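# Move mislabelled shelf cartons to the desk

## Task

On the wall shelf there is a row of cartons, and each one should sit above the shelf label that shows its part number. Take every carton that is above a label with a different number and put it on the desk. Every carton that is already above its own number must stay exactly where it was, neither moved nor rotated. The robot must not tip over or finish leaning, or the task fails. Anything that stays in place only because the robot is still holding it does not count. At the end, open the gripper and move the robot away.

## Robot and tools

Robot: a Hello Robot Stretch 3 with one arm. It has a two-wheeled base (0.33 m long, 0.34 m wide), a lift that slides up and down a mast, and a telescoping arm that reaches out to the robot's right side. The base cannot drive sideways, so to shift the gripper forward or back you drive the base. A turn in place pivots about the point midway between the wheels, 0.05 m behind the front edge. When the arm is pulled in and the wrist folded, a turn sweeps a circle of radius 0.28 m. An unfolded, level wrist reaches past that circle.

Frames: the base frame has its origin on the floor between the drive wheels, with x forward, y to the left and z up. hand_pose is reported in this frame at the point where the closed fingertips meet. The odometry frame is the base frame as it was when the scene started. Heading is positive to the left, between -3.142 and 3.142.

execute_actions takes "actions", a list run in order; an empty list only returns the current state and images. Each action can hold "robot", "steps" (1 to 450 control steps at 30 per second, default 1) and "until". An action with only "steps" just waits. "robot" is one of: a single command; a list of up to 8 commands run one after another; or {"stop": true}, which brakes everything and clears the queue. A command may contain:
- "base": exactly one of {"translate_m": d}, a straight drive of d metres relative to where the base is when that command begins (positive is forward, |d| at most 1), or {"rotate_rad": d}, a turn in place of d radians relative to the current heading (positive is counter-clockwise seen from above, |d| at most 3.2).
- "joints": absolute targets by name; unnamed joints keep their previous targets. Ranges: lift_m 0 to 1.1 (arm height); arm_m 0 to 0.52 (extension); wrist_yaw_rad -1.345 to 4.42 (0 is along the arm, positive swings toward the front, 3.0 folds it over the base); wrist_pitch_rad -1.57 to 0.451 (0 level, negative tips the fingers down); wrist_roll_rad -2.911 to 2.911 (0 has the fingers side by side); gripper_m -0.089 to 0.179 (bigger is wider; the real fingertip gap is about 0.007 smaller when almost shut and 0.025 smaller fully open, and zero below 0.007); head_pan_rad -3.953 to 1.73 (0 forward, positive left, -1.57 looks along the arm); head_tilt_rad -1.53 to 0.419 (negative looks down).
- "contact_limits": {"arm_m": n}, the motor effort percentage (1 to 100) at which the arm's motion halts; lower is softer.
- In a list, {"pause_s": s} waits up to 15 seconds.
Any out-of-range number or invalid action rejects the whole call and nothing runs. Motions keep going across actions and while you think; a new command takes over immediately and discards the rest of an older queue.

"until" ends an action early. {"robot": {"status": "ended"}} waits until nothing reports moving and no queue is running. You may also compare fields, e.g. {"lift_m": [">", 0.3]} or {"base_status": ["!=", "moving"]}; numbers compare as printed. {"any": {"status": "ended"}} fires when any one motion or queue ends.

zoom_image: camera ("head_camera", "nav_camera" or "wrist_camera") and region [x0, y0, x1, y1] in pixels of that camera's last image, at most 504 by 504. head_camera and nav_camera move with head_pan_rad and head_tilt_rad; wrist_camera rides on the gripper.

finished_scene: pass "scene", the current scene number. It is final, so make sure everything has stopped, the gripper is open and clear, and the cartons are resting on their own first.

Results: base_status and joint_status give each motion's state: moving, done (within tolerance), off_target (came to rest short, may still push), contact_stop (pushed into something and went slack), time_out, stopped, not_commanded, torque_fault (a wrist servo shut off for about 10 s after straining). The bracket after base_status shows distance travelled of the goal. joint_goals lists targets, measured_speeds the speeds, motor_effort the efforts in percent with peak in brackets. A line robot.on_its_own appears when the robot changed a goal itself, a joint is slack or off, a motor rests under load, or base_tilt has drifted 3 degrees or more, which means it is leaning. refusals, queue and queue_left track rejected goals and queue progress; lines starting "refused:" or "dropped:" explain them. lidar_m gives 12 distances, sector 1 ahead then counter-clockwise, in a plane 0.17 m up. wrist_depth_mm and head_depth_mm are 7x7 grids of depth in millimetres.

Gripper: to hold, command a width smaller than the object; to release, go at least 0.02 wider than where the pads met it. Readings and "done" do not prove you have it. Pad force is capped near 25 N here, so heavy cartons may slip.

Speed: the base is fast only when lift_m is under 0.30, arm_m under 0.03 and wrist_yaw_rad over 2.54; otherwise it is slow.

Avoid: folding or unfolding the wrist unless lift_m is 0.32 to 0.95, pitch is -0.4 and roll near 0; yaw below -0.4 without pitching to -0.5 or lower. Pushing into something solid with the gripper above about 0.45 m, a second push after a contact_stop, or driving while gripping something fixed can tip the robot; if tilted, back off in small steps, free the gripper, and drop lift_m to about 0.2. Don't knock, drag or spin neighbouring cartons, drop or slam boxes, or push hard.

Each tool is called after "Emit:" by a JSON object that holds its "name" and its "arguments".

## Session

Emit:
{"name": "execute_actions", "arguments": {"actions": []}}

Scene clock: 0.00 s.
robot.base_odometry: x=+0.000 y=+0.000 heading=+0.000 (m, m, rad; robot's odometry frame)
robot.turned_by_wheels: +0.000 (rad since the last result)
robot.turned_by_imu: +0.000 (rad since the last result)
robot.base_tilt: forward=-0.9 right=+1.3 (deg)
robot.lidar_m: 1.93 2.31 1.93 1.87 1.73 1.47 1.44 2.22 2.50 2.51 2.14 1.92
robot.head_depth_mm: 1770 1788 1777 1783 1798 1793 1790 / 1842 1848 1862 1853 1859 1849 1858 / 1889 1940 1933 1933 1927 1928 1928 / 1928 1995 1996 1985 1982 1994 1996 / 1935 2071 2086 2079 2090 2069 2075 / 1933 2177 2171 2179 2177 2205 2159 / 1935 2292 2294 2302 2316 2320 2225
robot.base_status: not_commanded
robot.joint_positions: lift_m=+0.562 arm_m=-0.001 wrist_yaw_rad=+3.106 wrist_pitch_rad=-0.373 wrist_roll_rad=+0.005 gripper_m=+0.037 head_pan_rad=-0.013 head_tilt_rad=+0.013
robot.joint_goals: lift_m=+0.562 arm_m=-0.001 wrist_yaw_rad=+3.106 wrist_pitch_rad=-0.373 wrist_roll_rad=+0.005 gripper_m=+0.037 head_pan_rad=-0.013 head_tilt_rad=+0.013
robot.joint_status: lift_m=not_commanded arm_m=not_commanded wrist_yaw_rad=not_commanded wrist_pitch_rad=not_commanded wrist_roll_rad=not_commanded gripper_m=not_commanded head_pan_rad=not_commanded head_tilt_rad=not_commanded
robot.measured_speeds: translate_m=+0.000 rotate_rad=+0.000 lift_m=+0.000 arm_m=+0.000 wrist_yaw_rad=+0.000 wrist_pitch_rad=+0.000 wrist_roll_rad=+0.000 head_pan_rad=+0.000 head_tilt_rad=+0.000
robot: refusals=0 queue=idle queue_left=0
robot.motor_effort: left_wheel=+0 right_wheel=+0 lift_m=+24 arm_m=+0 wrist_yaw_rad=+0 wrist_pitch_rad=+4 wrist_roll_rad=+0 gripper_m=+0 head_pan_rad=+0 head_tilt_rad=+2 (%)
robot.hand_pose: x=-0.0130 y=+0.0860 z=+0.5852 quat_wxyz=(+0.144, +0.698, +0.118, +0.691) (m; robot's base frame)
robot.wrist_depth_mm: - - - - - - - / - - - - - - - / - - - - - - - / - - - - - - - / - - - - - - - / 850 878 - 908 925 935 979 / 732 737 - 758 781 816 823
pictures: head_camera (sideways: a quarter turn clockwise sets it upright), nav_camera (sideways: a quarter turn counterclockwise sets it upright), wrist_camera
camera_calibration (this result's frames):
head_camera: T_world_to_cam=[[0.0114122, -0.00132459, -0.999934, 1.31721], [-0.0358534, 0.999356, -0.00173302, 0.00466358], [0.999292, 0.0358709, 0.0113574, -0.0645762], [0, 0, 0, 1]] pos_world=[0.0496654, -0.000599402, 1.31787]
nav_camera: T_world_to_cam=[[-0.0634413, -0.045423, 0.996951, -1.25301], [-0.0313068, -0.998381, -0.0474804, 0.110849], [0.997494, -0.0342236, 0.0619166, -0.119757], [0, 0, 0, 1]] pos_world=[0.0434346, 0.049656, 1.26187]
wrist_camera: T_world_to_cam=[[0.996375, -0.0579581, 0.0622737, -0.0278752], [0.0236887, -0.514044, -0.857437, 0.585854], [0.0817068, 0.855804, -0.510807, 0.391042], [0, 0, 0, 1]] pos_world=[-0.0180548, -0.0351162, 0.703816]
Images, in order (width x height): head_camera 896x504, nav_camera 672x504, wrist_camera 644x364.

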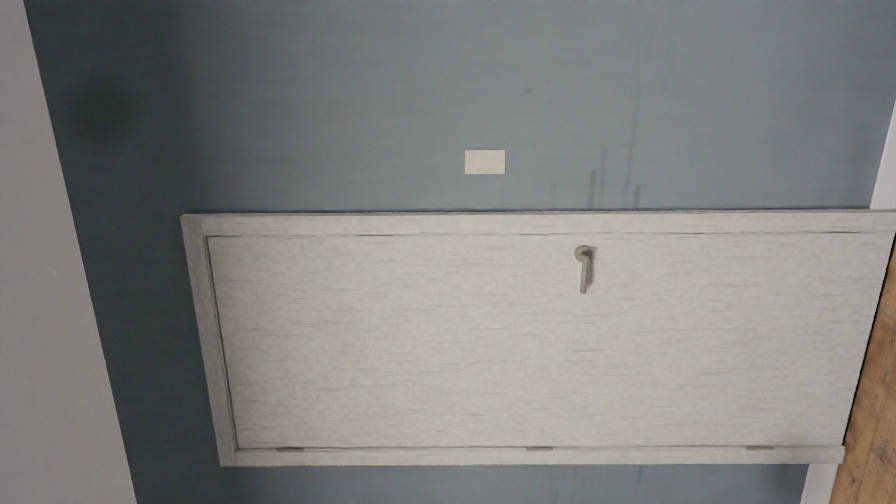

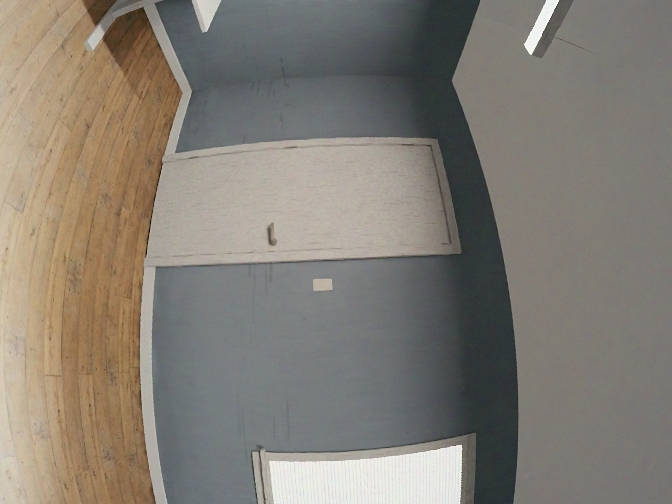

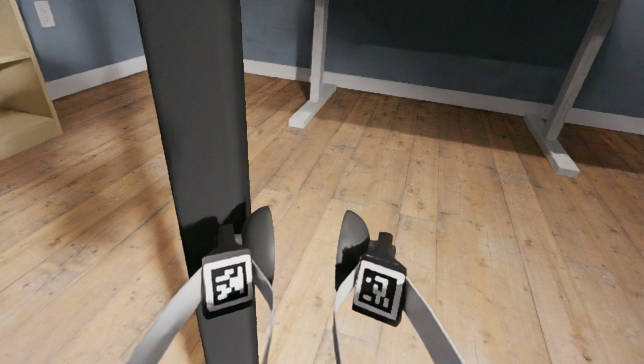

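Emit:
{"name": "execute_actions", "arguments": {"actions": [{"robot": {"base": {"rotate_rad": 1.35}, "joints": {"lift_m": 0.29, "wrist_pitch_rad": -0.4, "wrist_yaw_rad": 3.0, "head_pan_rad": -3.14, "head_tilt_rad": -0.28}}, "steps": 200, "until": {"robot": {"status": "ended"}}}]}}

Scene clock: 9.27 s.
robot.base_odometry: x=+0.000 y=+0.000 heading=+1.350 (m, m, rad; robot's odometry frame)
robot.turned_by_wheels: +1.350 (rad since the last result)
robot.turned_by_imu: +1.363 (rad since the last result)
robot.base_tilt: forward=-0.8 right=+1.3 (deg)
robot.lidar_m: 1.86 2.35 1.47 1.44 1.98 2.52 2.50 2.47 1.95 1.92 2.05 1.92
robot.head_depth_mm: 2123 2217 2306 2378 2565 1994 1546 / 2141 2254 2366 2447 2617 1995 1563 / 2171 2288 2427 2322 2627 2017 1568 / 2224 2361 2451 2486 2682 2012 1566 / 2257 2375 2518 2659 2739 2011 1571 / 2298 2414 2557 2720 2792 2014 1578 / 2349 2454 2609 2790 2843 2022 1577
robot.base_status: done (rotate_rad +1.3499 of +1.3500)
robot.joint_positions: lift_m=+0.290 arm_m=-0.001 wrist_yaw_rad=+3.001 wrist_pitch_rad=-0.416 wrist_roll_rad=+0.005 gripper_m=+0.037 head_pan_rad=-3.133 head_tilt_rad=-0.277
robot.joint_goals: lift_m=+0.290 arm_m=-0.001 wrist_yaw_rad=+3.000 wrist_pitch_rad=-0.400 wrist_roll_rad=+0.005 gripper_m=+0.037 head_pan_rad=-3.140 head_tilt_rad=-0.280
robot.joint_status: lift_m=done arm_m=not_commanded wrist_yaw_rad=done wrist_pitch_rad=done wrist_roll_rad=not_commanded gripper_m=not_commanded head_pan_rad=done head_tilt_rad=done
robot.measured_speeds: translate_m=+0.000 rotate_rad=+0.000 lift_m=+0.000 arm_m=+0.000 wrist_yaw_rad=+0.000 wrist_pitch_rad=+0.000 wrist_roll_rad=+0.000 head_pan_rad=+0.000 head_tilt_rad=+0.000
robot: refusals=0 queue=done queue_left=0
robot.motor_effort: left_wheel=-3(8) right_wheel=+2(5) lift_m=+15(24) arm_m=+0(0) wrist_yaw_rad=-2(3) wrist_pitch_rad=+4(4) wrist_roll_rad=+0(0) gripper_m=+0(0) head_pan_rad=-3(44) head_tilt_rad=-2(23) (%)
robot.hand_pose: x=+0.0101 y=+0.0787 z=+0.3035 quat_wxyz=(+0.195, +0.702, +0.097, +0.678) (m; robot's base frame)
robot.wrist_depth_mm: - - - - - - - / - - - - - - - / 846 - 944 953 - - - / 689 - 737 752 777 817 843 / 579 585 - 620 642 666 669 / 490 499 - 539 543 556 570 / - - - 460 461 482 490
pictures: head_camera (sideways: a quarter turn clockwise sets it upright), nav_camera (sideways: a quarter turn counterclockwise sets it upright), wrist_camera
camera_calibration (this result's frames):
head_camera: T_world_to_cam=[[0.274441, 0.0035407, -0.961597, 1.26533], [0.0556553, -0.998375, 0.012208, -0.0140423], [-0.959992, -0.0568683, -0.274192, 0.31908], [0, 0, 0, 1]] pos_world=[-0.0401622, -0.000354055, 1.3044]
nav_camera: T_world_to_cam=[[-0.22471, 0.044296, 0.973418, -1.22101], [0.022763, 0.998932, -0.0402023, 0.101028], [-0.97416, 0.013124, -0.225478, 0.266396], [0, 0, 0, 1]] pos_world=[-0.0171618, -0.0503299, 1.25269]
wrist_camera: T_world_to_cam=[[0.985316, -0.158621, 0.0631752, -0.0260365], [-0.0350703, -0.550145, -0.834332, 0.336386], [0.167098, 0.819866, -0.54763, 0.264643], [0, 0, 0, 1]] pos_world=[-0.00677, -0.0360409, 0.427229]
Images, in order (width x height): head_camera 896x504, nav_camera 672x504, wrist_camera 644x364.

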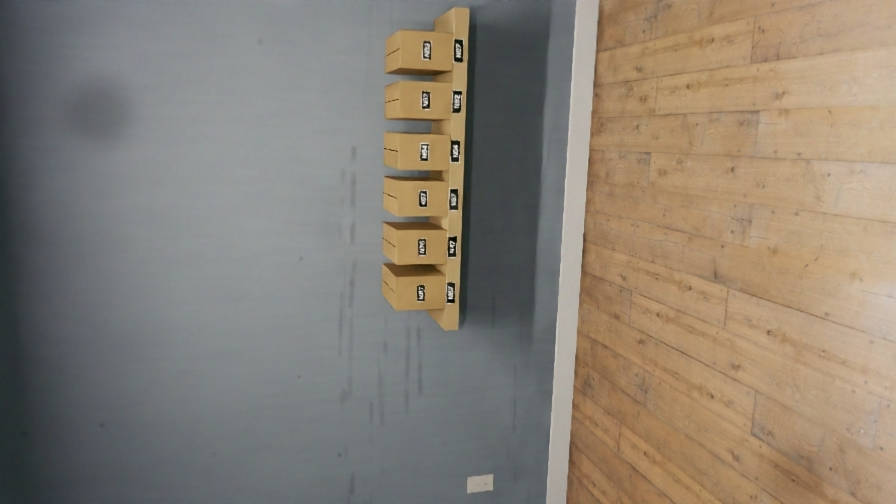

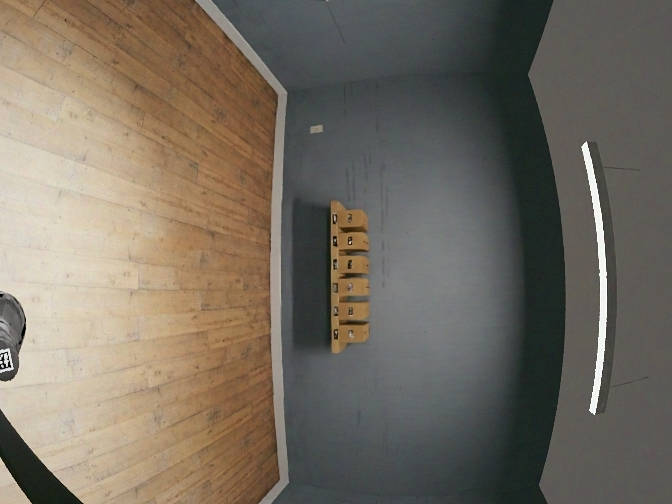

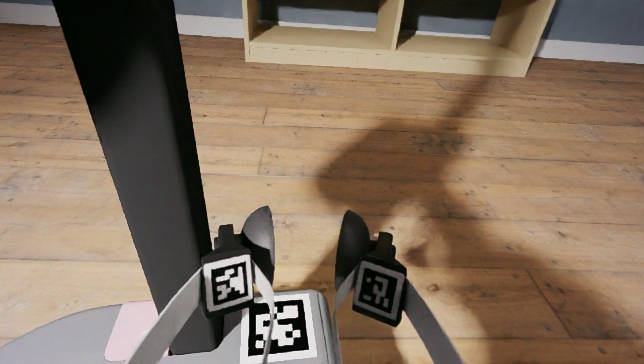

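Emit:
{"name": "execute_actions", "arguments": {"actions": []}}

Scene clock: 26.73 s.
robot.base_odometry: x=+0.000 y=+0.000 heading=+1.350 (m, m, rad; robot's odometry frame)
robot.turned_by_wheels: +0.000 (rad since the last result)
robot.turned_by_imu: +0.000 (rad since the last result)
robot.base_tilt: forward=-0.7 right=+1.3 (deg)
robot.lidar_m: 1.86 2.35 1.47 1.44 1.98 2.53 2.49 2.47 1.95 1.92 2.05 1.93
robot.head_depth_mm: 2116 2216 2328 2380 2564 1986 1557 / 2145 2262 2378 2437 2609 2002 1558 / 2184 2292 2421 2324 2633 2005 1567 / 2221 2325 2453 2500 2699 1998 1571 / 2276 2375 2510 2649 2739 2009 1579 / 2307 2431 2545 2715 2805 2007 1580 / 2341 2474 2603 2763 2870 2029 1583
robot.base_status: done (rotate_rad +1.3499 of +1.3500)
robot.joint_positions: lift_m=+0.290 arm_m=-0.001 wrist_yaw_rad=+3.001 wrist_pitch_rad=-0.416 wrist_roll_rad=+0.005 gripper_m=+0.037 head_pan_rad=-3.133 head_tilt_rad=-0.277
robot.joint_goals: lift_m=+0.290 arm_m=-0.001 wrist_yaw_rad=+3.000 wrist_pitch_rad=-0.400 wrist_roll_rad=+0.005 gripper_m=+0.037 head_pan_rad=-3.140 head_tilt_rad=-0.280
robot.joint_status: lift_m=done arm_m=not_commanded wrist_yaw_rad=done wrist_pitch_rad=done wrist_roll_rad=not_commanded gripper_m=not_commanded head_pan_rad=done head_tilt_rad=done
robot.measured_speeds: translate_m=+0.000 rotate_rad=+0.000 lift_m=+0.000 arm_m=+0.000 wrist_yaw_rad=+0.000 wrist_pitch_rad=+0.000 wrist_roll_rad=+0.000 head_pan_rad=+0.000 head_tilt_rad=+0.000
robot: refusals=0 queue=done queue_left=0
robot.motor_effort: left_wheel=-3(3) right_wheel=+2(2) lift_m=+15(15) arm_m=-1(0) wrist_yaw_rad=-2(1) wrist_pitch_rad=+4(4) wrist_roll_rad=+0(0) gripper_m=+0(0) head_pan_rad=-3(3) head_tilt_rad=-2(1) (%)
robot.hand_pose: x=+0.0101 y=+0.0787 z=+0.3035 quat_wxyz=(+0.195, +0.702, +0.097, +0.678) (m; robot's base frame)
robot.wrist_depth_mm: - - - - - - - / - - - - - - - / 856 - 945 976 - - - / 685 - 744 769 785 798 846 / 576 578 - 617 641 662 681 / 490 504 - 545 537 553 567 / - - - 465 459 475 482
pictures: head_camera (sideways: a quarter turn clockwise sets it upright), nav_camera (sideways: a quarter turn counterclockwise sets it upright), wrist_camera
camera_calibration (this result's frames):
head_camera: T_world_to_cam=[[0.274441, 0.00354077, -0.961597, 1.26533], [0.0556555, -0.998375, 0.012208, -0.0140423], [-0.959992, -0.0568686, -0.274192, 0.31908], [0, 0, 0, 1]] pos_world=[-0.0401622, -0.000354066, 1.3044]
nav_camera: T_world_to_cam=[[-0.22471, 0.044296, 0.973418, -1.22101], [0.0227627, 0.998932, -0.0402023, 0.101028], [-0.97416, 0.0131238, -0.225478, 0.266396], [0, 0, 0, 1]] pos_world=[-0.0171618, -0.0503299, 1.25269]
wrist_camera: T_world_to_cam=[[0.985316, -0.158621, 0.0631752, -0.0260366], [-0.0350705, -0.550145, -0.834332, 0.336386], [0.167098, 0.819866, -0.54763, 0.264643], [0, 0, 0, 1]] pos_world=[-0.00676995, -0.0360409, 0.427229]
Images, in order (width x height): head_camera 896x504, nav_camera 672x504, wrist_camera 644x364.

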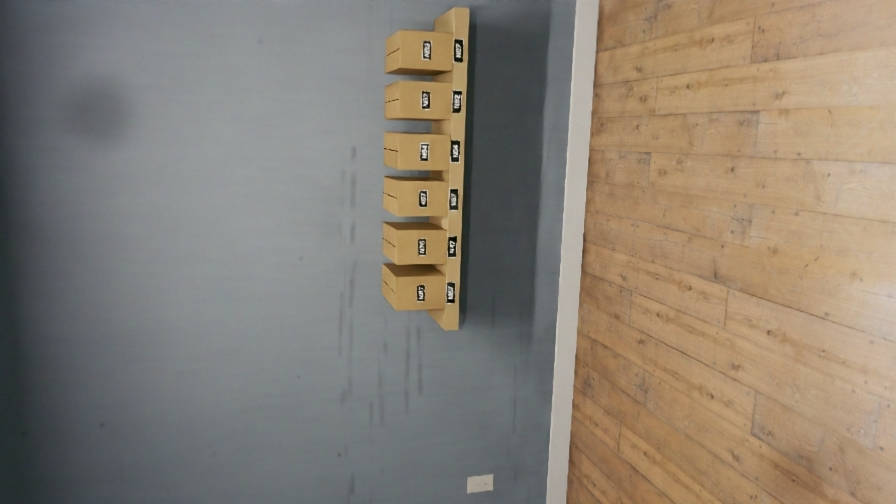

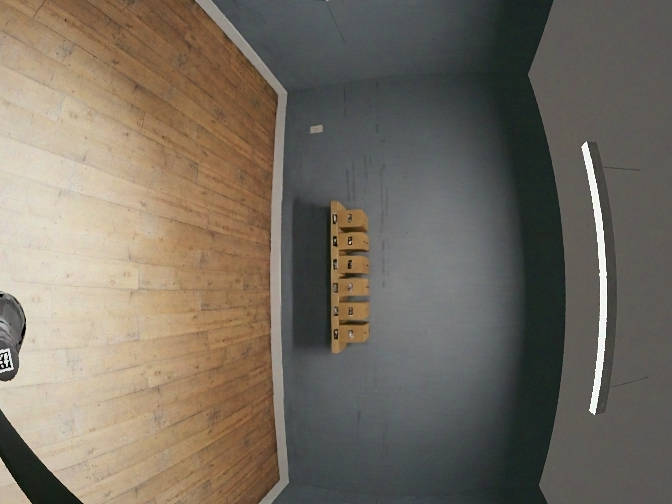

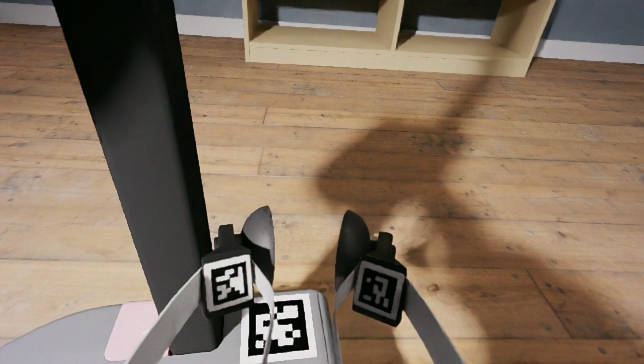

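Emit:
{"name": "zoom_image", "arguments": {"camera": "head_camera", "region": [380, 0, 480, 175]}}

Emit:
{"name": "zoom_image", "arguments": {"camera": "head_camera", "region": [380, 165, 480, 335]}}

Region (380, 0, 480, 175) of head_camera's 896x504 image, scaled by 2.880, with more detail than that image has; it fills the left 288 columns of this view, and the rest is white.

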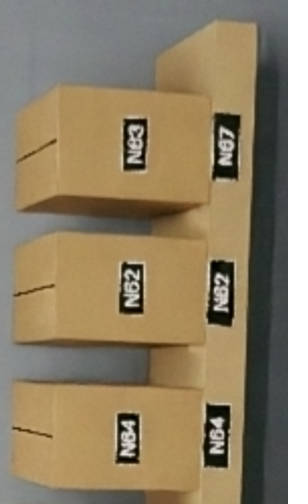

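Region (380, 165, 480, 335) of head_camera's 896x504 image, scaled by 2.965, with more detail than that image has; it fills the left 296 columns of this view, and the rest is white.

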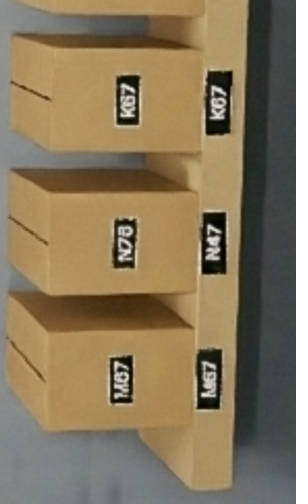

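Emit:
{"name": "zoom_image", "arguments": {"camera": "head_camera", "region": [410, 30, 470, 120]}}

Emit:
{"name": "zoom_image", "arguments": {"camera": "head_camera", "region": [410, 130, 470, 220]}}

Emit:
{"name": "zoom_image", "arguments": {"camera": "head_camera", "region": [408, 225, 468, 315]}}

Region (410, 30, 470, 120) of head_camera's 896x504 image, scaled by 5.600, with more detail than that image has.

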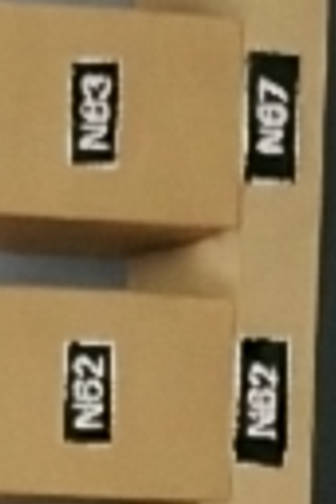

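Region (410, 130, 470, 220) of head_camera's 896x504 image, scaled by 5.600, with more detail than that image has.

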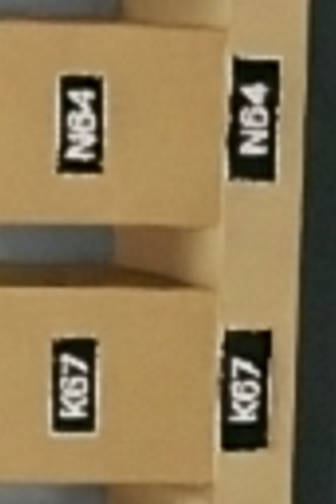

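Region (408, 225, 468, 315) of head_camera's 896x504 image, scaled by 5.600, with more detail than that image has.

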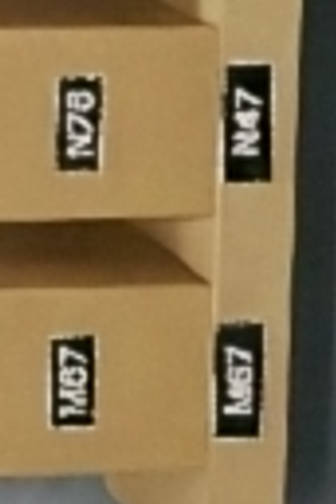

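Emit:
{"name": "zoom_image", "arguments": {"camera": "head_camera", "region": [540, 20, 620, 80]}}

Emit:
{"name": "zoom_image", "arguments": {"camera": "head_camera", "region": [375, 0, 475, 80]}}

Emit:
{"name": "zoom_image", "arguments": {"camera": "head_camera", "region": [375, 210, 475, 290]}}

Region (540, 20, 620, 80) of head_camera's 896x504 image, scaled by 6.300, with more detail than that image has; it fills the top 378 rows of this view, and the rest is white.

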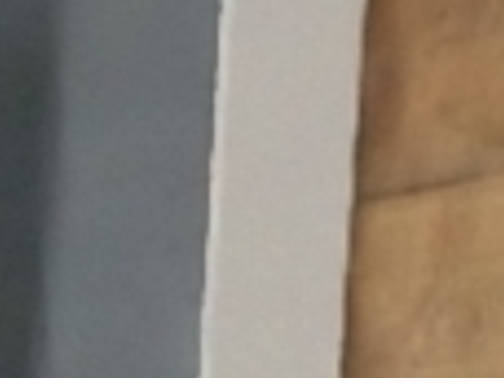

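Region (375, 0, 475, 80) of head_camera's 896x504 image, scaled by 5.040, with more detail than that image has; it fills the top 403 rows of this view, and the rest is white.

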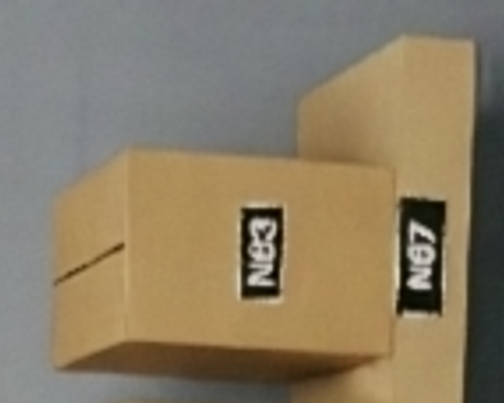

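Region (375, 210, 475, 290) of head_camera's 896x504 image, scaled by 5.040, with more detail than that image has; it fills the top 403 rows of this view, and the rest is white.

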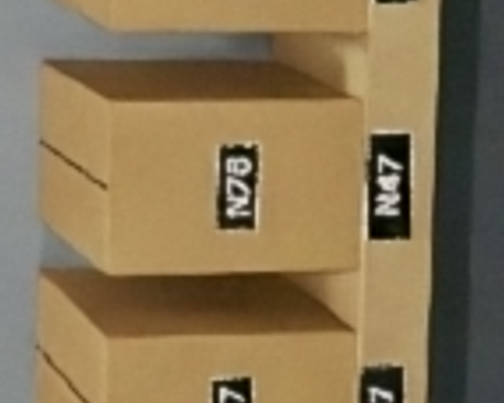

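Emit:
{"name": "execute_actions", "arguments": {"actions": [{"robot":{"base":{"rotate_rad":-0.262},"joints":{"head_pan_rad":-2.83,"head_tilt_rad":-0.42}},"steps":60,"until":{"robot":{"base_status":["!=","moving"]}}},{"robot":{"base":{"translate_m":-1.0}},"steps":200,"until":{"robot":{"translate_m":["<=",-0.725]}}},{"robot":{"base":{"translate_m":-1.0}},"steps":200,"until":{"robot":{"translate_m":["<=",-0.27]}}}]}}

Emit:
{"name": "zoom_image", "arguments": {"camera": "head_camera", "region": [320, 0, 572, 252]}}

Emit:
{"name": "zoom_image", "arguments": {"camera": "head_camera", "region": [320, 252, 572, 504]}}

Emit:
{"name": "execute_actions", "arguments": {"actions": [{"steps":200,"until":{"robot":{"translate_m":["<=",-0.59]}}},{"robot":{"joints":{"lift_m":1.0}},"steps":60,"until":{"robot":{"lift_m":[">",0.34]}}},{"robot":{"joints":{"wrist_yaw_rad":1.4,"gripper_m":0.15}},"steps":90,"until":{"robot":{"wrist_yaw_rad":["<",1.7]}}},{"robot":{"joints":{"wrist_yaw_rad":0,"wrist_pitch_rad":-1.3,"arm_m":0.24,"head_pan_rad":-1.35,"head_tilt_rad":-0.7}},"steps":200,"until":{"robot":{"base_status":["!=","moving"]}}},{"robot":{"base":{"rotate_rad":-1.421}},"steps":200,"until":{"robot":{"lift_m":[">=",0.985]}}},{"robot":{"joints":{"arm_m":0.472}},"steps":300,"until":{"robot":{"status":"ended"}}}]}}

Scene clock: 151.87 s.
robot.base_odometry: x=-0.466 y=-0.889 heading=+1.088 (m, m, rad; robot's odometry frame)
robot.turned_by_wheels: -0.262 (rad since the last result)
robot.turned_by_imu: -0.263 (rad since the last result)
robot.base_tilt: forward=-1.3 right=+1.9 (deg)
robot.lidar_m: 2.91 2.34 1.48 1.69 1.70 1.64 1.51 1.52 1.88 2.07 2.08 2.58
robot.head_depth_mm: 1240 1319 1421 1299 1675 1686 1374 / 1253 1347 1444 1329 1726 1697 1384 / 1283 1378 1474 1375 1763 1702 1387 / 1308 1408 1502 1394 1810 1699 1392 / 1329 1435 1539 1417 1848 1704 1389 / 1363 1458 1581 1442 1922 1721 1396 / 1382 1498 1625 1517 1961 1727 1399
robot.base_status: moving (translate_m -0.2738 of -1.0000)
robot.joint_positions: lift_m=+0.290 arm_m=-0.001 wrist_yaw_rad=+3.001 wrist_pitch_rad=-0.416 wrist_roll_rad=+0.005 gripper_m=+0.037 head_pan_rad=-2.837 head_tilt_rad=-0.416
robot.joint_goals: lift_m=+0.290 arm_m=-0.001 wrist_yaw_rad=+3.000 wrist_pitch_rad=-0.400 wrist_roll_rad=+0.005 gripper_m=+0.037 head_pan_rad=-2.830 head_tilt_rad=-0.420
robot.joint_status: lift_m=done arm_m=not_commanded wrist_yaw_rad=done wrist_pitch_rad=done wrist_roll_rad=not_commanded gripper_m=not_commanded head_pan_rad=done head_tilt_rad=done
robot.measured_speeds: translate_m=-0.293 rotate_rad=+0.000 lift_m=+0.000 arm_m=+0.000 wrist_yaw_rad=+0.000 wrist_pitch_rad=+0.000 wrist_roll_rad=+0.000 head_pan_rad=+0.000 head_tilt_rad=+0.000
robot: refusals=0 queue=running queue_left=0
robot.motor_effort: left_wheel=-2(11) right_wheel=-4(9) lift_m=+15(15) arm_m=-1(0) wrist_yaw_rad=-1(2) wrist_pitch_rad=+4(4) wrist_roll_rad=-1(0) gripper_m=+0(0) head_pan_rad=+3(26) head_tilt_rad=-3(18) (%)
robot.hand_pose: x=+0.0103 y=+0.0786 z=+0.3035 quat_wxyz=(+0.195, +0.702, +0.097, +0.678) (m; robot's base frame)
robot.wrist_depth_mm: - - - - - - - / - - - - - - - / 875 - 946 966 - - - / 693 - 733 749 775 810 847 / 574 585 - 621 643 665 675 / 497 501 - 535 548 555 565 / - - - 463 461 477 485
pictures: head_camera (sideways: a quarter turn clockwise sets it upright), nav_camera (sideways: a quarter turn counterclockwise sets it upright), wrist_camera
camera_calibration (this result's frames):
head_camera: T_world_to_cam=[[0.38604, 0.12262, -0.914296, 1.2029], [0.34245, -0.939352, 0.0186107, -0.0241246], [-0.856564, -0.320285, -0.404618, 0.488188], [0, 0, 0, 1]] pos_world=[-0.0379401, -0.0138016, 1.29778]
nav_camera: T_world_to_cam=[[-0.354451, -0.0629924, 0.93295, -1.16737], [-0.264627, 0.963698, -0.0354699, 0.0966128], [-0.896848, -0.259456, -0.358254, 0.43873], [0, 0, 0, 1]] pos_world=[0.00526636, -0.0528096, 1.2497]
wrist_camera: T_world_to_cam=[[0.98521, -0.159281, 0.0631758, -0.0261338], [-0.0354438, -0.550149, -0.834314, 0.336366], [0.167646, 0.819735, -0.547657, 0.264647], [0, 0, 0, 1]] pos_world=[-0.00669766, -0.036052, 0.427222]
Images, in order (width x height): head_camera 896x504, nav_camera 672x504, wrist_camera 644x364.

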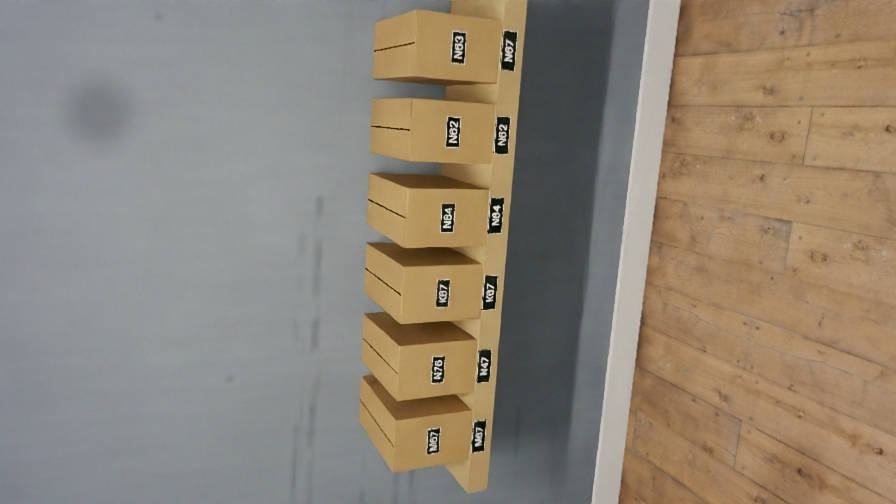

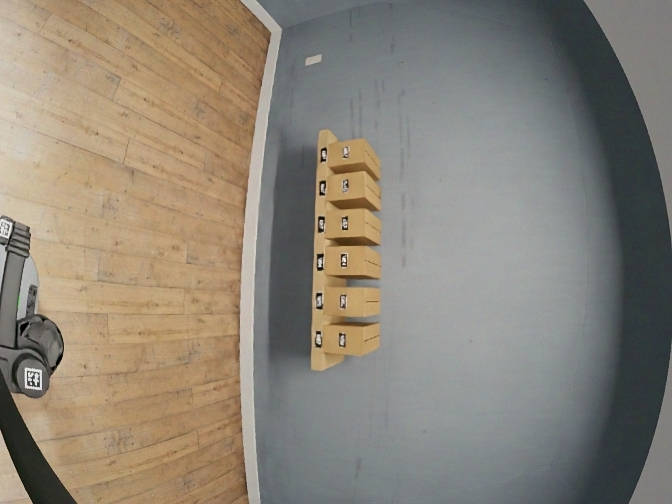

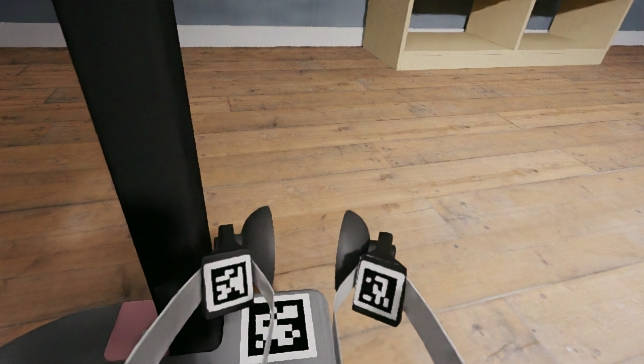

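Region (320, 0, 572, 252) of head_camera's 896x504 image, scaled by 2.000, with more detail than that image has.

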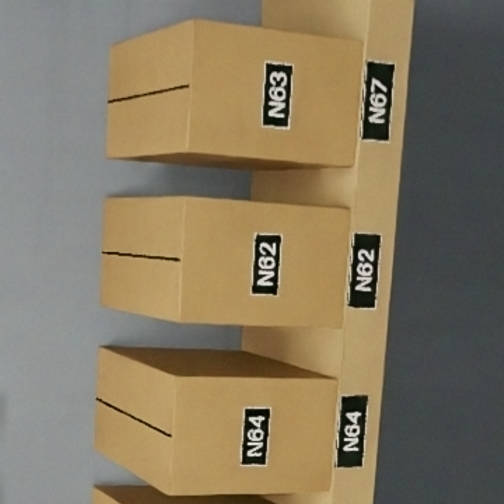

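Region (320, 252, 572, 504) of head_camera's 896x504 image, scaled by 2.000, with more detail than that image has.

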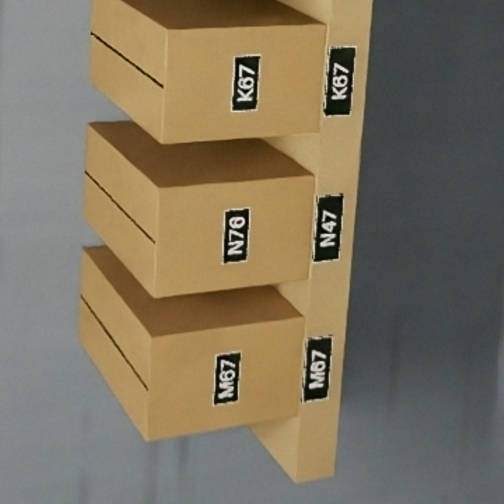

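Scene clock: 162.40 s.
robot.base_odometry: x=-0.803 y=-1.533 heading=-0.333 (m, m, rad; robot's odometry frame)
robot.turned_by_wheels: -1.421 (rad since the last result)
robot.turned_by_imu: -1.434 (rad since the last result)
robot.base_tilt: forward=-0.7 right=+1.3 (deg)
robot.lidar_m: 2.17 2.26 3.10 3.67 1.88 1.64 1.59 1.12 0.82 0.79 0.82 1.13
robot.head_depth_mm: 632 - 805 692 746 1272 1179 / 650 727 805 717 747 1298 1179 / 666 748 829 733 796 1331 1188 / 685 766 851 723 811 1361 1184 / 700 791 868 762 847 1374 1189 / 722 814 895 760 1343 1377 1197 / 741 839 916 790 1414 1394 1194
robot.base_status: done (rotate_rad -1.4209 of -1.4210)
robot.joint_positions: lift_m=+1.000 arm_m=+0.472 wrist_yaw_rad=+0.000 wrist_pitch_rad=-1.301 wrist_roll_rad=+0.005 gripper_m=+0.150 head_pan_rad=-1.357 head_tilt_rad=-0.691
robot.joint_goals: lift_m=+1.000 arm_m=+0.472 wrist_yaw_rad=+0.000 wrist_pitch_rad=-1.300 wrist_roll_rad=+0.005 gripper_m=+0.150 head_pan_rad=-1.350 head_tilt_rad=-0.700
robot.joint_status: lift_m=done arm_m=done wrist_yaw_rad=done wrist_pitch_rad=done wrist_roll_rad=not_commanded gripper_m=done head_pan_rad=done head_tilt_rad=done
robot.measured_speeds: translate_m=+0.000 rotate_rad=+0.000 lift_m=+0.000 arm_m=+0.000 wrist_yaw_rad=+0.000 wrist_pitch_rad=+0.000 wrist_roll_rad=+0.000 head_pan_rad=+0.000 head_tilt_rad=+0.000
robot: refusals=0 queue=done queue_left=0
robot.motor_effort: left_wheel=+2(8) right_wheel=-2(8) lift_m=+32(34) arm_m=+3(0) wrist_yaw_rad=+1(4) wrist_pitch_rad=+0(4) wrist_roll_rad=+0(0) gripper_m=+0(97) head_pan_rad=+3(44) head_tilt_rad=-4(24) (%)
robot.hand_pose: x=-0.0216 y=-0.6618 z=+0.8849 quat_wxyz=(+0.561, +0.427, -0.564, -0.430) (m; robot's base frame)
robot.wrist_depth_mm: 219 221 215 210 204 199 194 / 219 221 225 227 244 272 264 / 216 220 223 225 366 432 412 / 214 217 221 223 411 - 940 / 212 243 218 218 400 - - / - 248 215 218 398 - - / 206 211 211 214 397 - -
pictures: head_camera (sideways: a quarter turn clockwise sets it upright), nav_camera (sideways: a quarter turn counterclockwise sets it upright), wrist_camera
camera_calibration (this result's frames):
head_camera: T_world_to_cam=[[-0.136744, 0.623888, -0.769457, 1.01722], [0.96795, 0.249326, 0.0301381, -0.0429388], [0.210649, -0.740675, -0.637987, 0.78531], [0, 0, 0, 1]] pos_world=[0.0152367, -0.0422642, 1.28502]
nav_camera: T_world_to_cam=[[0.0816873, -0.593764, 0.800482, -0.997254], [-0.985467, -0.168143, -0.0241567, 0.0862706], [0.148938, -0.786875, -0.59887, 0.745434], [0, 0, 0, 1]] pos_world=[0.055456, 0.00893518, 1.24679]
wrist_camera: T_world_to_cam=[[-0.997826, -0.0358203, 0.0553197, -0.103595], [-0.0414164, 0.993759, -0.103572, 0.787955], [-0.0512645, -0.105638, -0.993082, 0.972399], [0, 0, 0, 1]] pos_world=[-0.0208863, -0.684026, 1.05301]
Images, in order (width x height): head_camera 896x504, nav_camera 672x504, wrist_camera 644x364.

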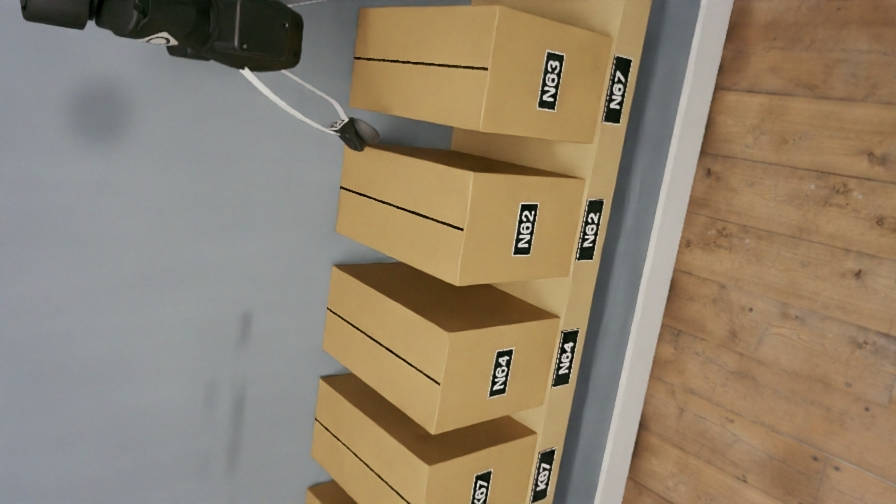

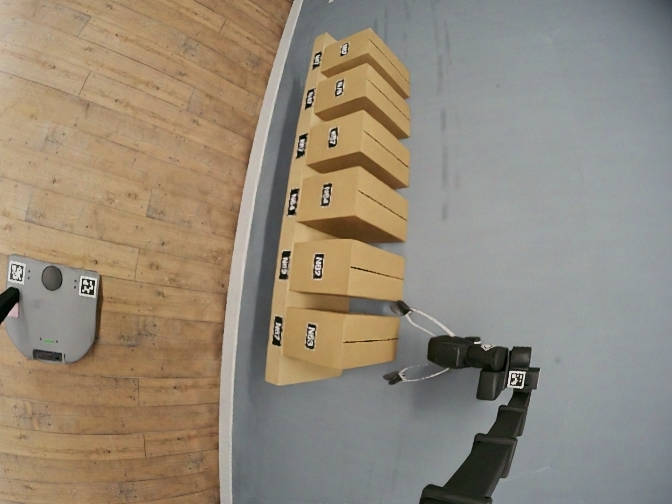

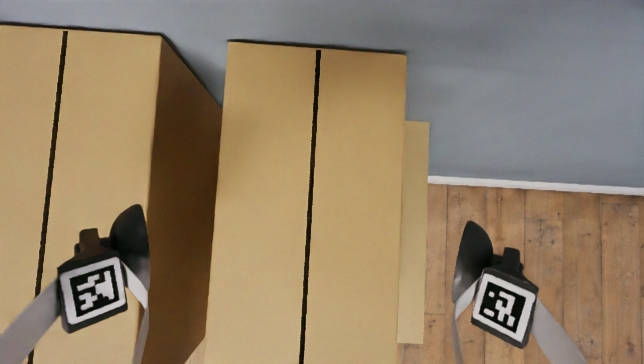

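Emit:
{"name": "zoom_image", "arguments": {"camera": "wrist_camera", "region": [120, 180, 320, 330]}}

Emit:
{"name": "zoom_image", "arguments": {"camera": "wrist_camera", "region": [290, 180, 490, 330]}}

Emit:
{"name": "zoom_image", "arguments": {"camera": "wrist_camera", "region": [140, 20, 440, 140]}}

Emit:
{"name": "zoom_image", "arguments": {"camera": "head_camera", "region": [320, 0, 660, 300]}}

Region (120, 180, 320, 330) of wrist_camera's 644x364 image, scaled by 2.520; it fills the top 378 rows of this view, and the rest is white.

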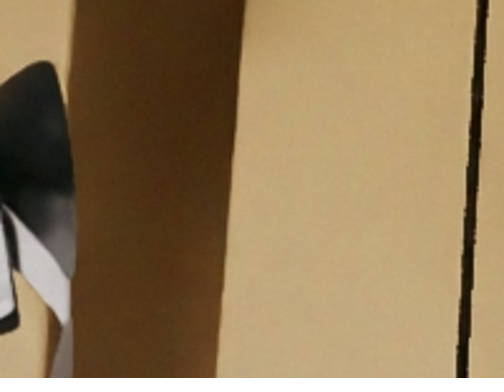

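Region (290, 180, 490, 330) of wrist_camera's 644x364 image, scaled by 2.520; it fills the top 378 rows of this view, and the rest is white.

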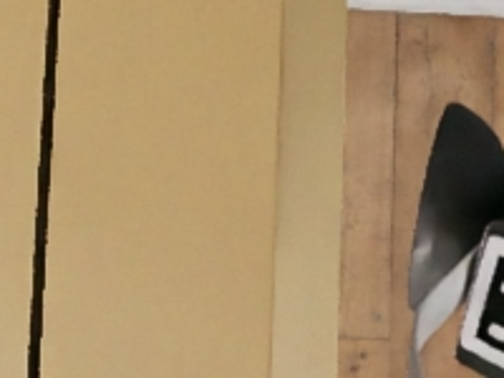

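Region (140, 20, 440, 140) of wrist_camera's 644x364 image, scaled by 1.680; it fills the top 202 rows of this view, and the rest is white.

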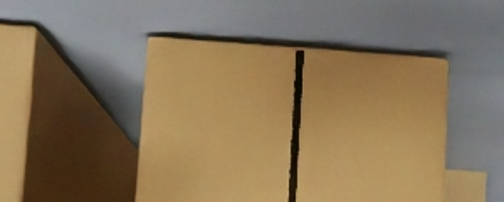

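Region (320, 0, 660, 300) of head_camera's 896x504 image, scaled by 1.482, with more detail than that image has; it fills the top 445 rows of this view, and the rest is white.

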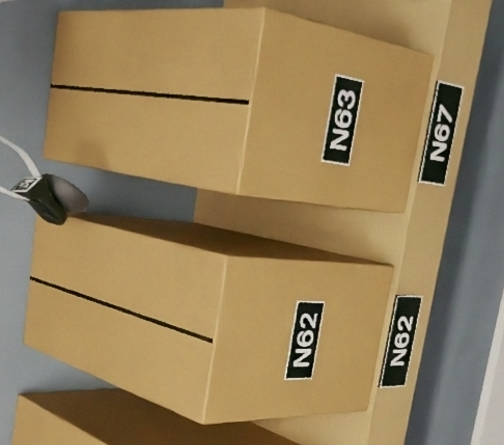

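Emit:
{"name": "execute_actions", "arguments": {"actions": [{"robot":{"base":{"translate_m":-0.003},"joints":{"lift_m":0.968,"arm_m":0.482,"head_pan_rad":-1.5,"head_tilt_rad":-0.62}},"steps":100,"until":{"robot":{"status":"ended"}}}]}}

Scene clock: 231.53 s.
robot.base_odometry: x=-0.806 y=-1.532 heading=-0.333 (m, m, rad; robot's odometry frame)
robot.turned_by_wheels: +0.000 (rad since the last result)
robot.turned_by_imu: +0.000 (rad since the last result)
robot.base_tilt: forward=-0.7 right=+1.3 (deg)
robot.lidar_m: 2.18 2.26 3.11 3.70 1.87 1.64 1.58 1.12 0.82 0.79 0.82 1.13
robot.head_depth_mm: 629 - 785 897 971 1218 1209 / 641 - 800 790 713 1247 1216 / 649 716 810 791 715 1276 1218 / 659 730 820 796 767 1304 1221 / 664 739 831 774 732 1345 1225 / 674 749 843 808 793 1346 1229 / 681 761 858 784 768 1369 1238
robot.base_status: done (translate_m -0.0030 of -0.0030)
robot.joint_positions: lift_m=+0.968 arm_m=+0.482 wrist_yaw_rad=+0.000 wrist_pitch_rad=-1.301 wrist_roll_rad=+0.005 gripper_m=+0.150 head_pan_rad=-1.493 head_tilt_rad=-0.626
robot.joint_goals: lift_m=+0.968 arm_m=+0.482 wrist_yaw_rad=+0.000 wrist_pitch_rad=-1.300 wrist_roll_rad=+0.005 gripper_m=+0.150 head_pan_rad=-1.500 head_tilt_rad=-0.620
robot.joint_status: lift_m=done arm_m=done wrist_yaw_rad=done wrist_pitch_rad=done wrist_roll_rad=not_commanded gripper_m=done head_pan_rad=done head_tilt_rad=done
robot.measured_speeds: translate_m=+0.000 rotate_rad=+0.000 lift_m=+0.000 arm_m=+0.000 wrist_yaw_rad=+0.000 wrist_pitch_rad=+0.000 wrist_roll_rad=+0.000 head_pan_rad=+0.000 head_tilt_rad=+0.000
robot: refusals=0 queue=done queue_left=0
robot.motor_effort: left_wheel=+2(4) right_wheel=-3(7) lift_m=+15(33) arm_m=+3(6) wrist_yaw_rad=+1(0) wrist_pitch_rad=+0(0) wrist_roll_rad=+0(0) gripper_m=+1(1) head_pan_rad=-3(16) head_tilt_rad=+2(11) (%)
robot.hand_pose: x=-0.0216 y=-0.6718 z=+0.8537 quat_wxyz=(+0.561, +0.427, -0.564, -0.430) (m; robot's base frame)
robot.wrist_depth_mm: 189 190 193 190 185 181 176 / 187 202 193 195 198 247 239 / 185 205 190 192 196 397 372 / 183 209 188 190 379 958 857 / 181 250 187 190 371 - - / - 256 184 186 368 - - / 178 218 182 184 363 - -
pictures: head_camera (sideways: a quarter turn clockwise sets it upright), nav_camera (sideways: a quarter turn counterclockwise sets it upright), wrist_camera
camera_calibration (this result's frames):
head_camera: T_world_to_cam=[[-0.0469129, 0.585057, -0.809634, 1.06904], [0.99266, 0.117756, 0.0275748, -0.0397548], [0.111472, -0.802398, -0.586287, 0.718658], [0, 0, 0, 1]] pos_world=[0.00950434, -0.0441188, 1.28797]
nav_camera: T_world_to_cam=[[-0.00370613, -0.545813, 0.837899, -1.04552], [-0.999031, -0.0347349, -0.0270454, 0.0901163], [0.043866, -0.837187, -0.545155, 0.676192], [0, 0, 0, 1]] pos_world=[0.0564922, -0.00142626, 1.2471]
wrist_camera: T_world_to_cam=[[-0.997826, -0.0358261, 0.0553159, -0.102231], [-0.0414163, 0.99377, -0.103467, 0.794562], [-0.0512645, -0.105533, -0.993094, 0.940499], [0, 0, 0, 1]] pos_world=[-0.0208863, -0.694021, 1.02187]
Images, in order (width x height): head_camera 896x504, nav_camera 672x504, wrist_camera 644x364.

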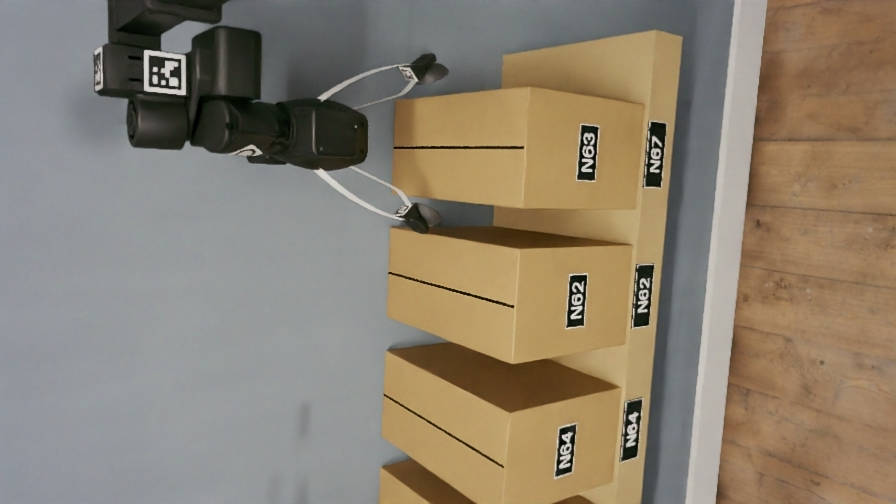

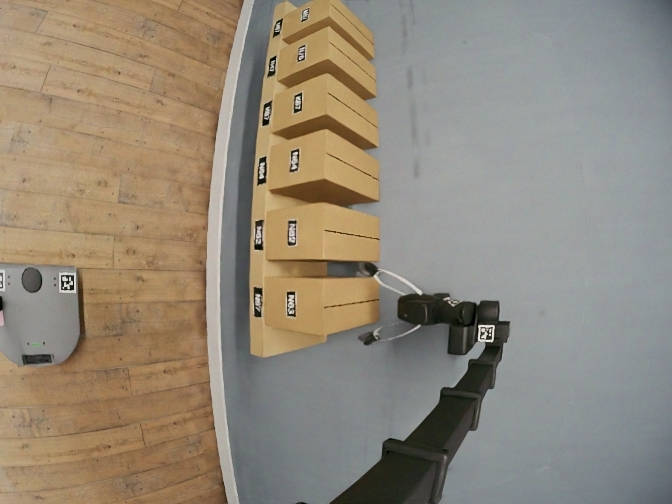

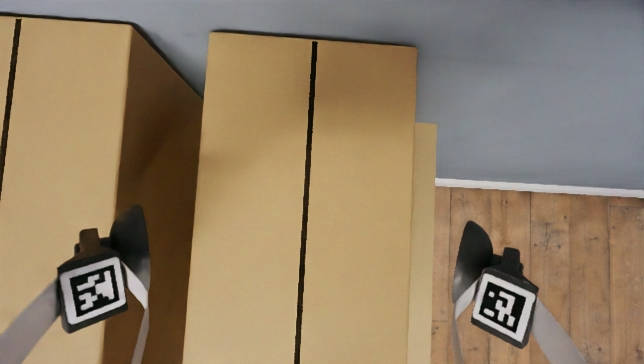

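Emit:
{"name": "zoom_image", "arguments": {"camera": "wrist_camera", "region": [40, 170, 240, 364]}}

Emit:
{"name": "zoom_image", "arguments": {"camera": "wrist_camera", "region": [370, 170, 570, 364]}}

Emit:
{"name": "zoom_image", "arguments": {"camera": "head_camera", "region": [360, 40, 560, 260]}}

Region (40, 170, 240, 364) of wrist_camera's 644x364 image, scaled by 2.520; it fills the top 489 rows of this view, and the rest is white.

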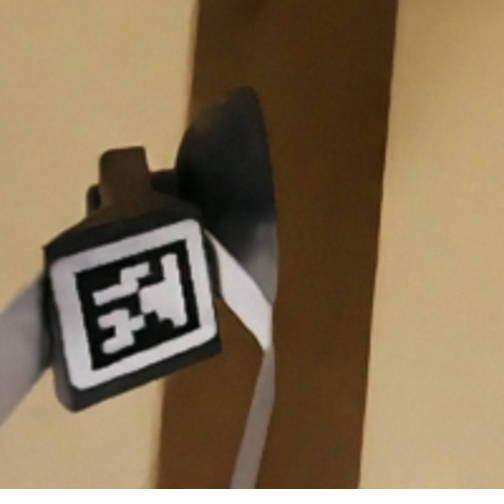

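Region (370, 170, 570, 364) of wrist_camera's 644x364 image, scaled by 2.520; it fills the top 489 rows of this view, and the rest is white.

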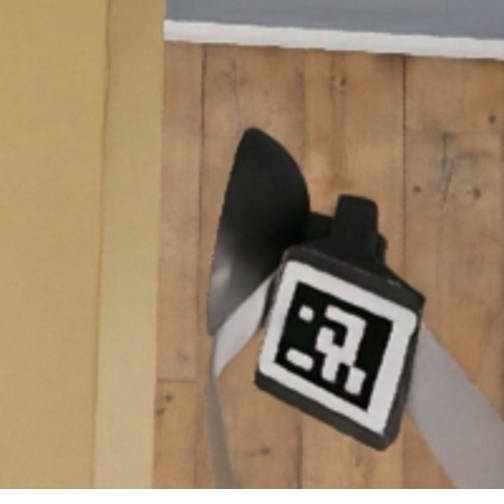

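Region (360, 40, 560, 260) of head_camera's 896x504 image, scaled by 2.291, with more detail than that image has; it fills the left 458 columns of this view, and the rest is white.

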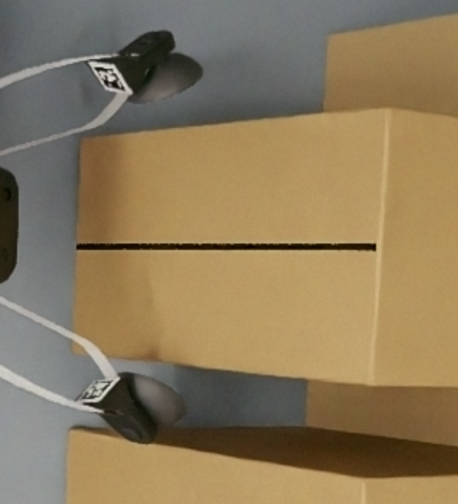

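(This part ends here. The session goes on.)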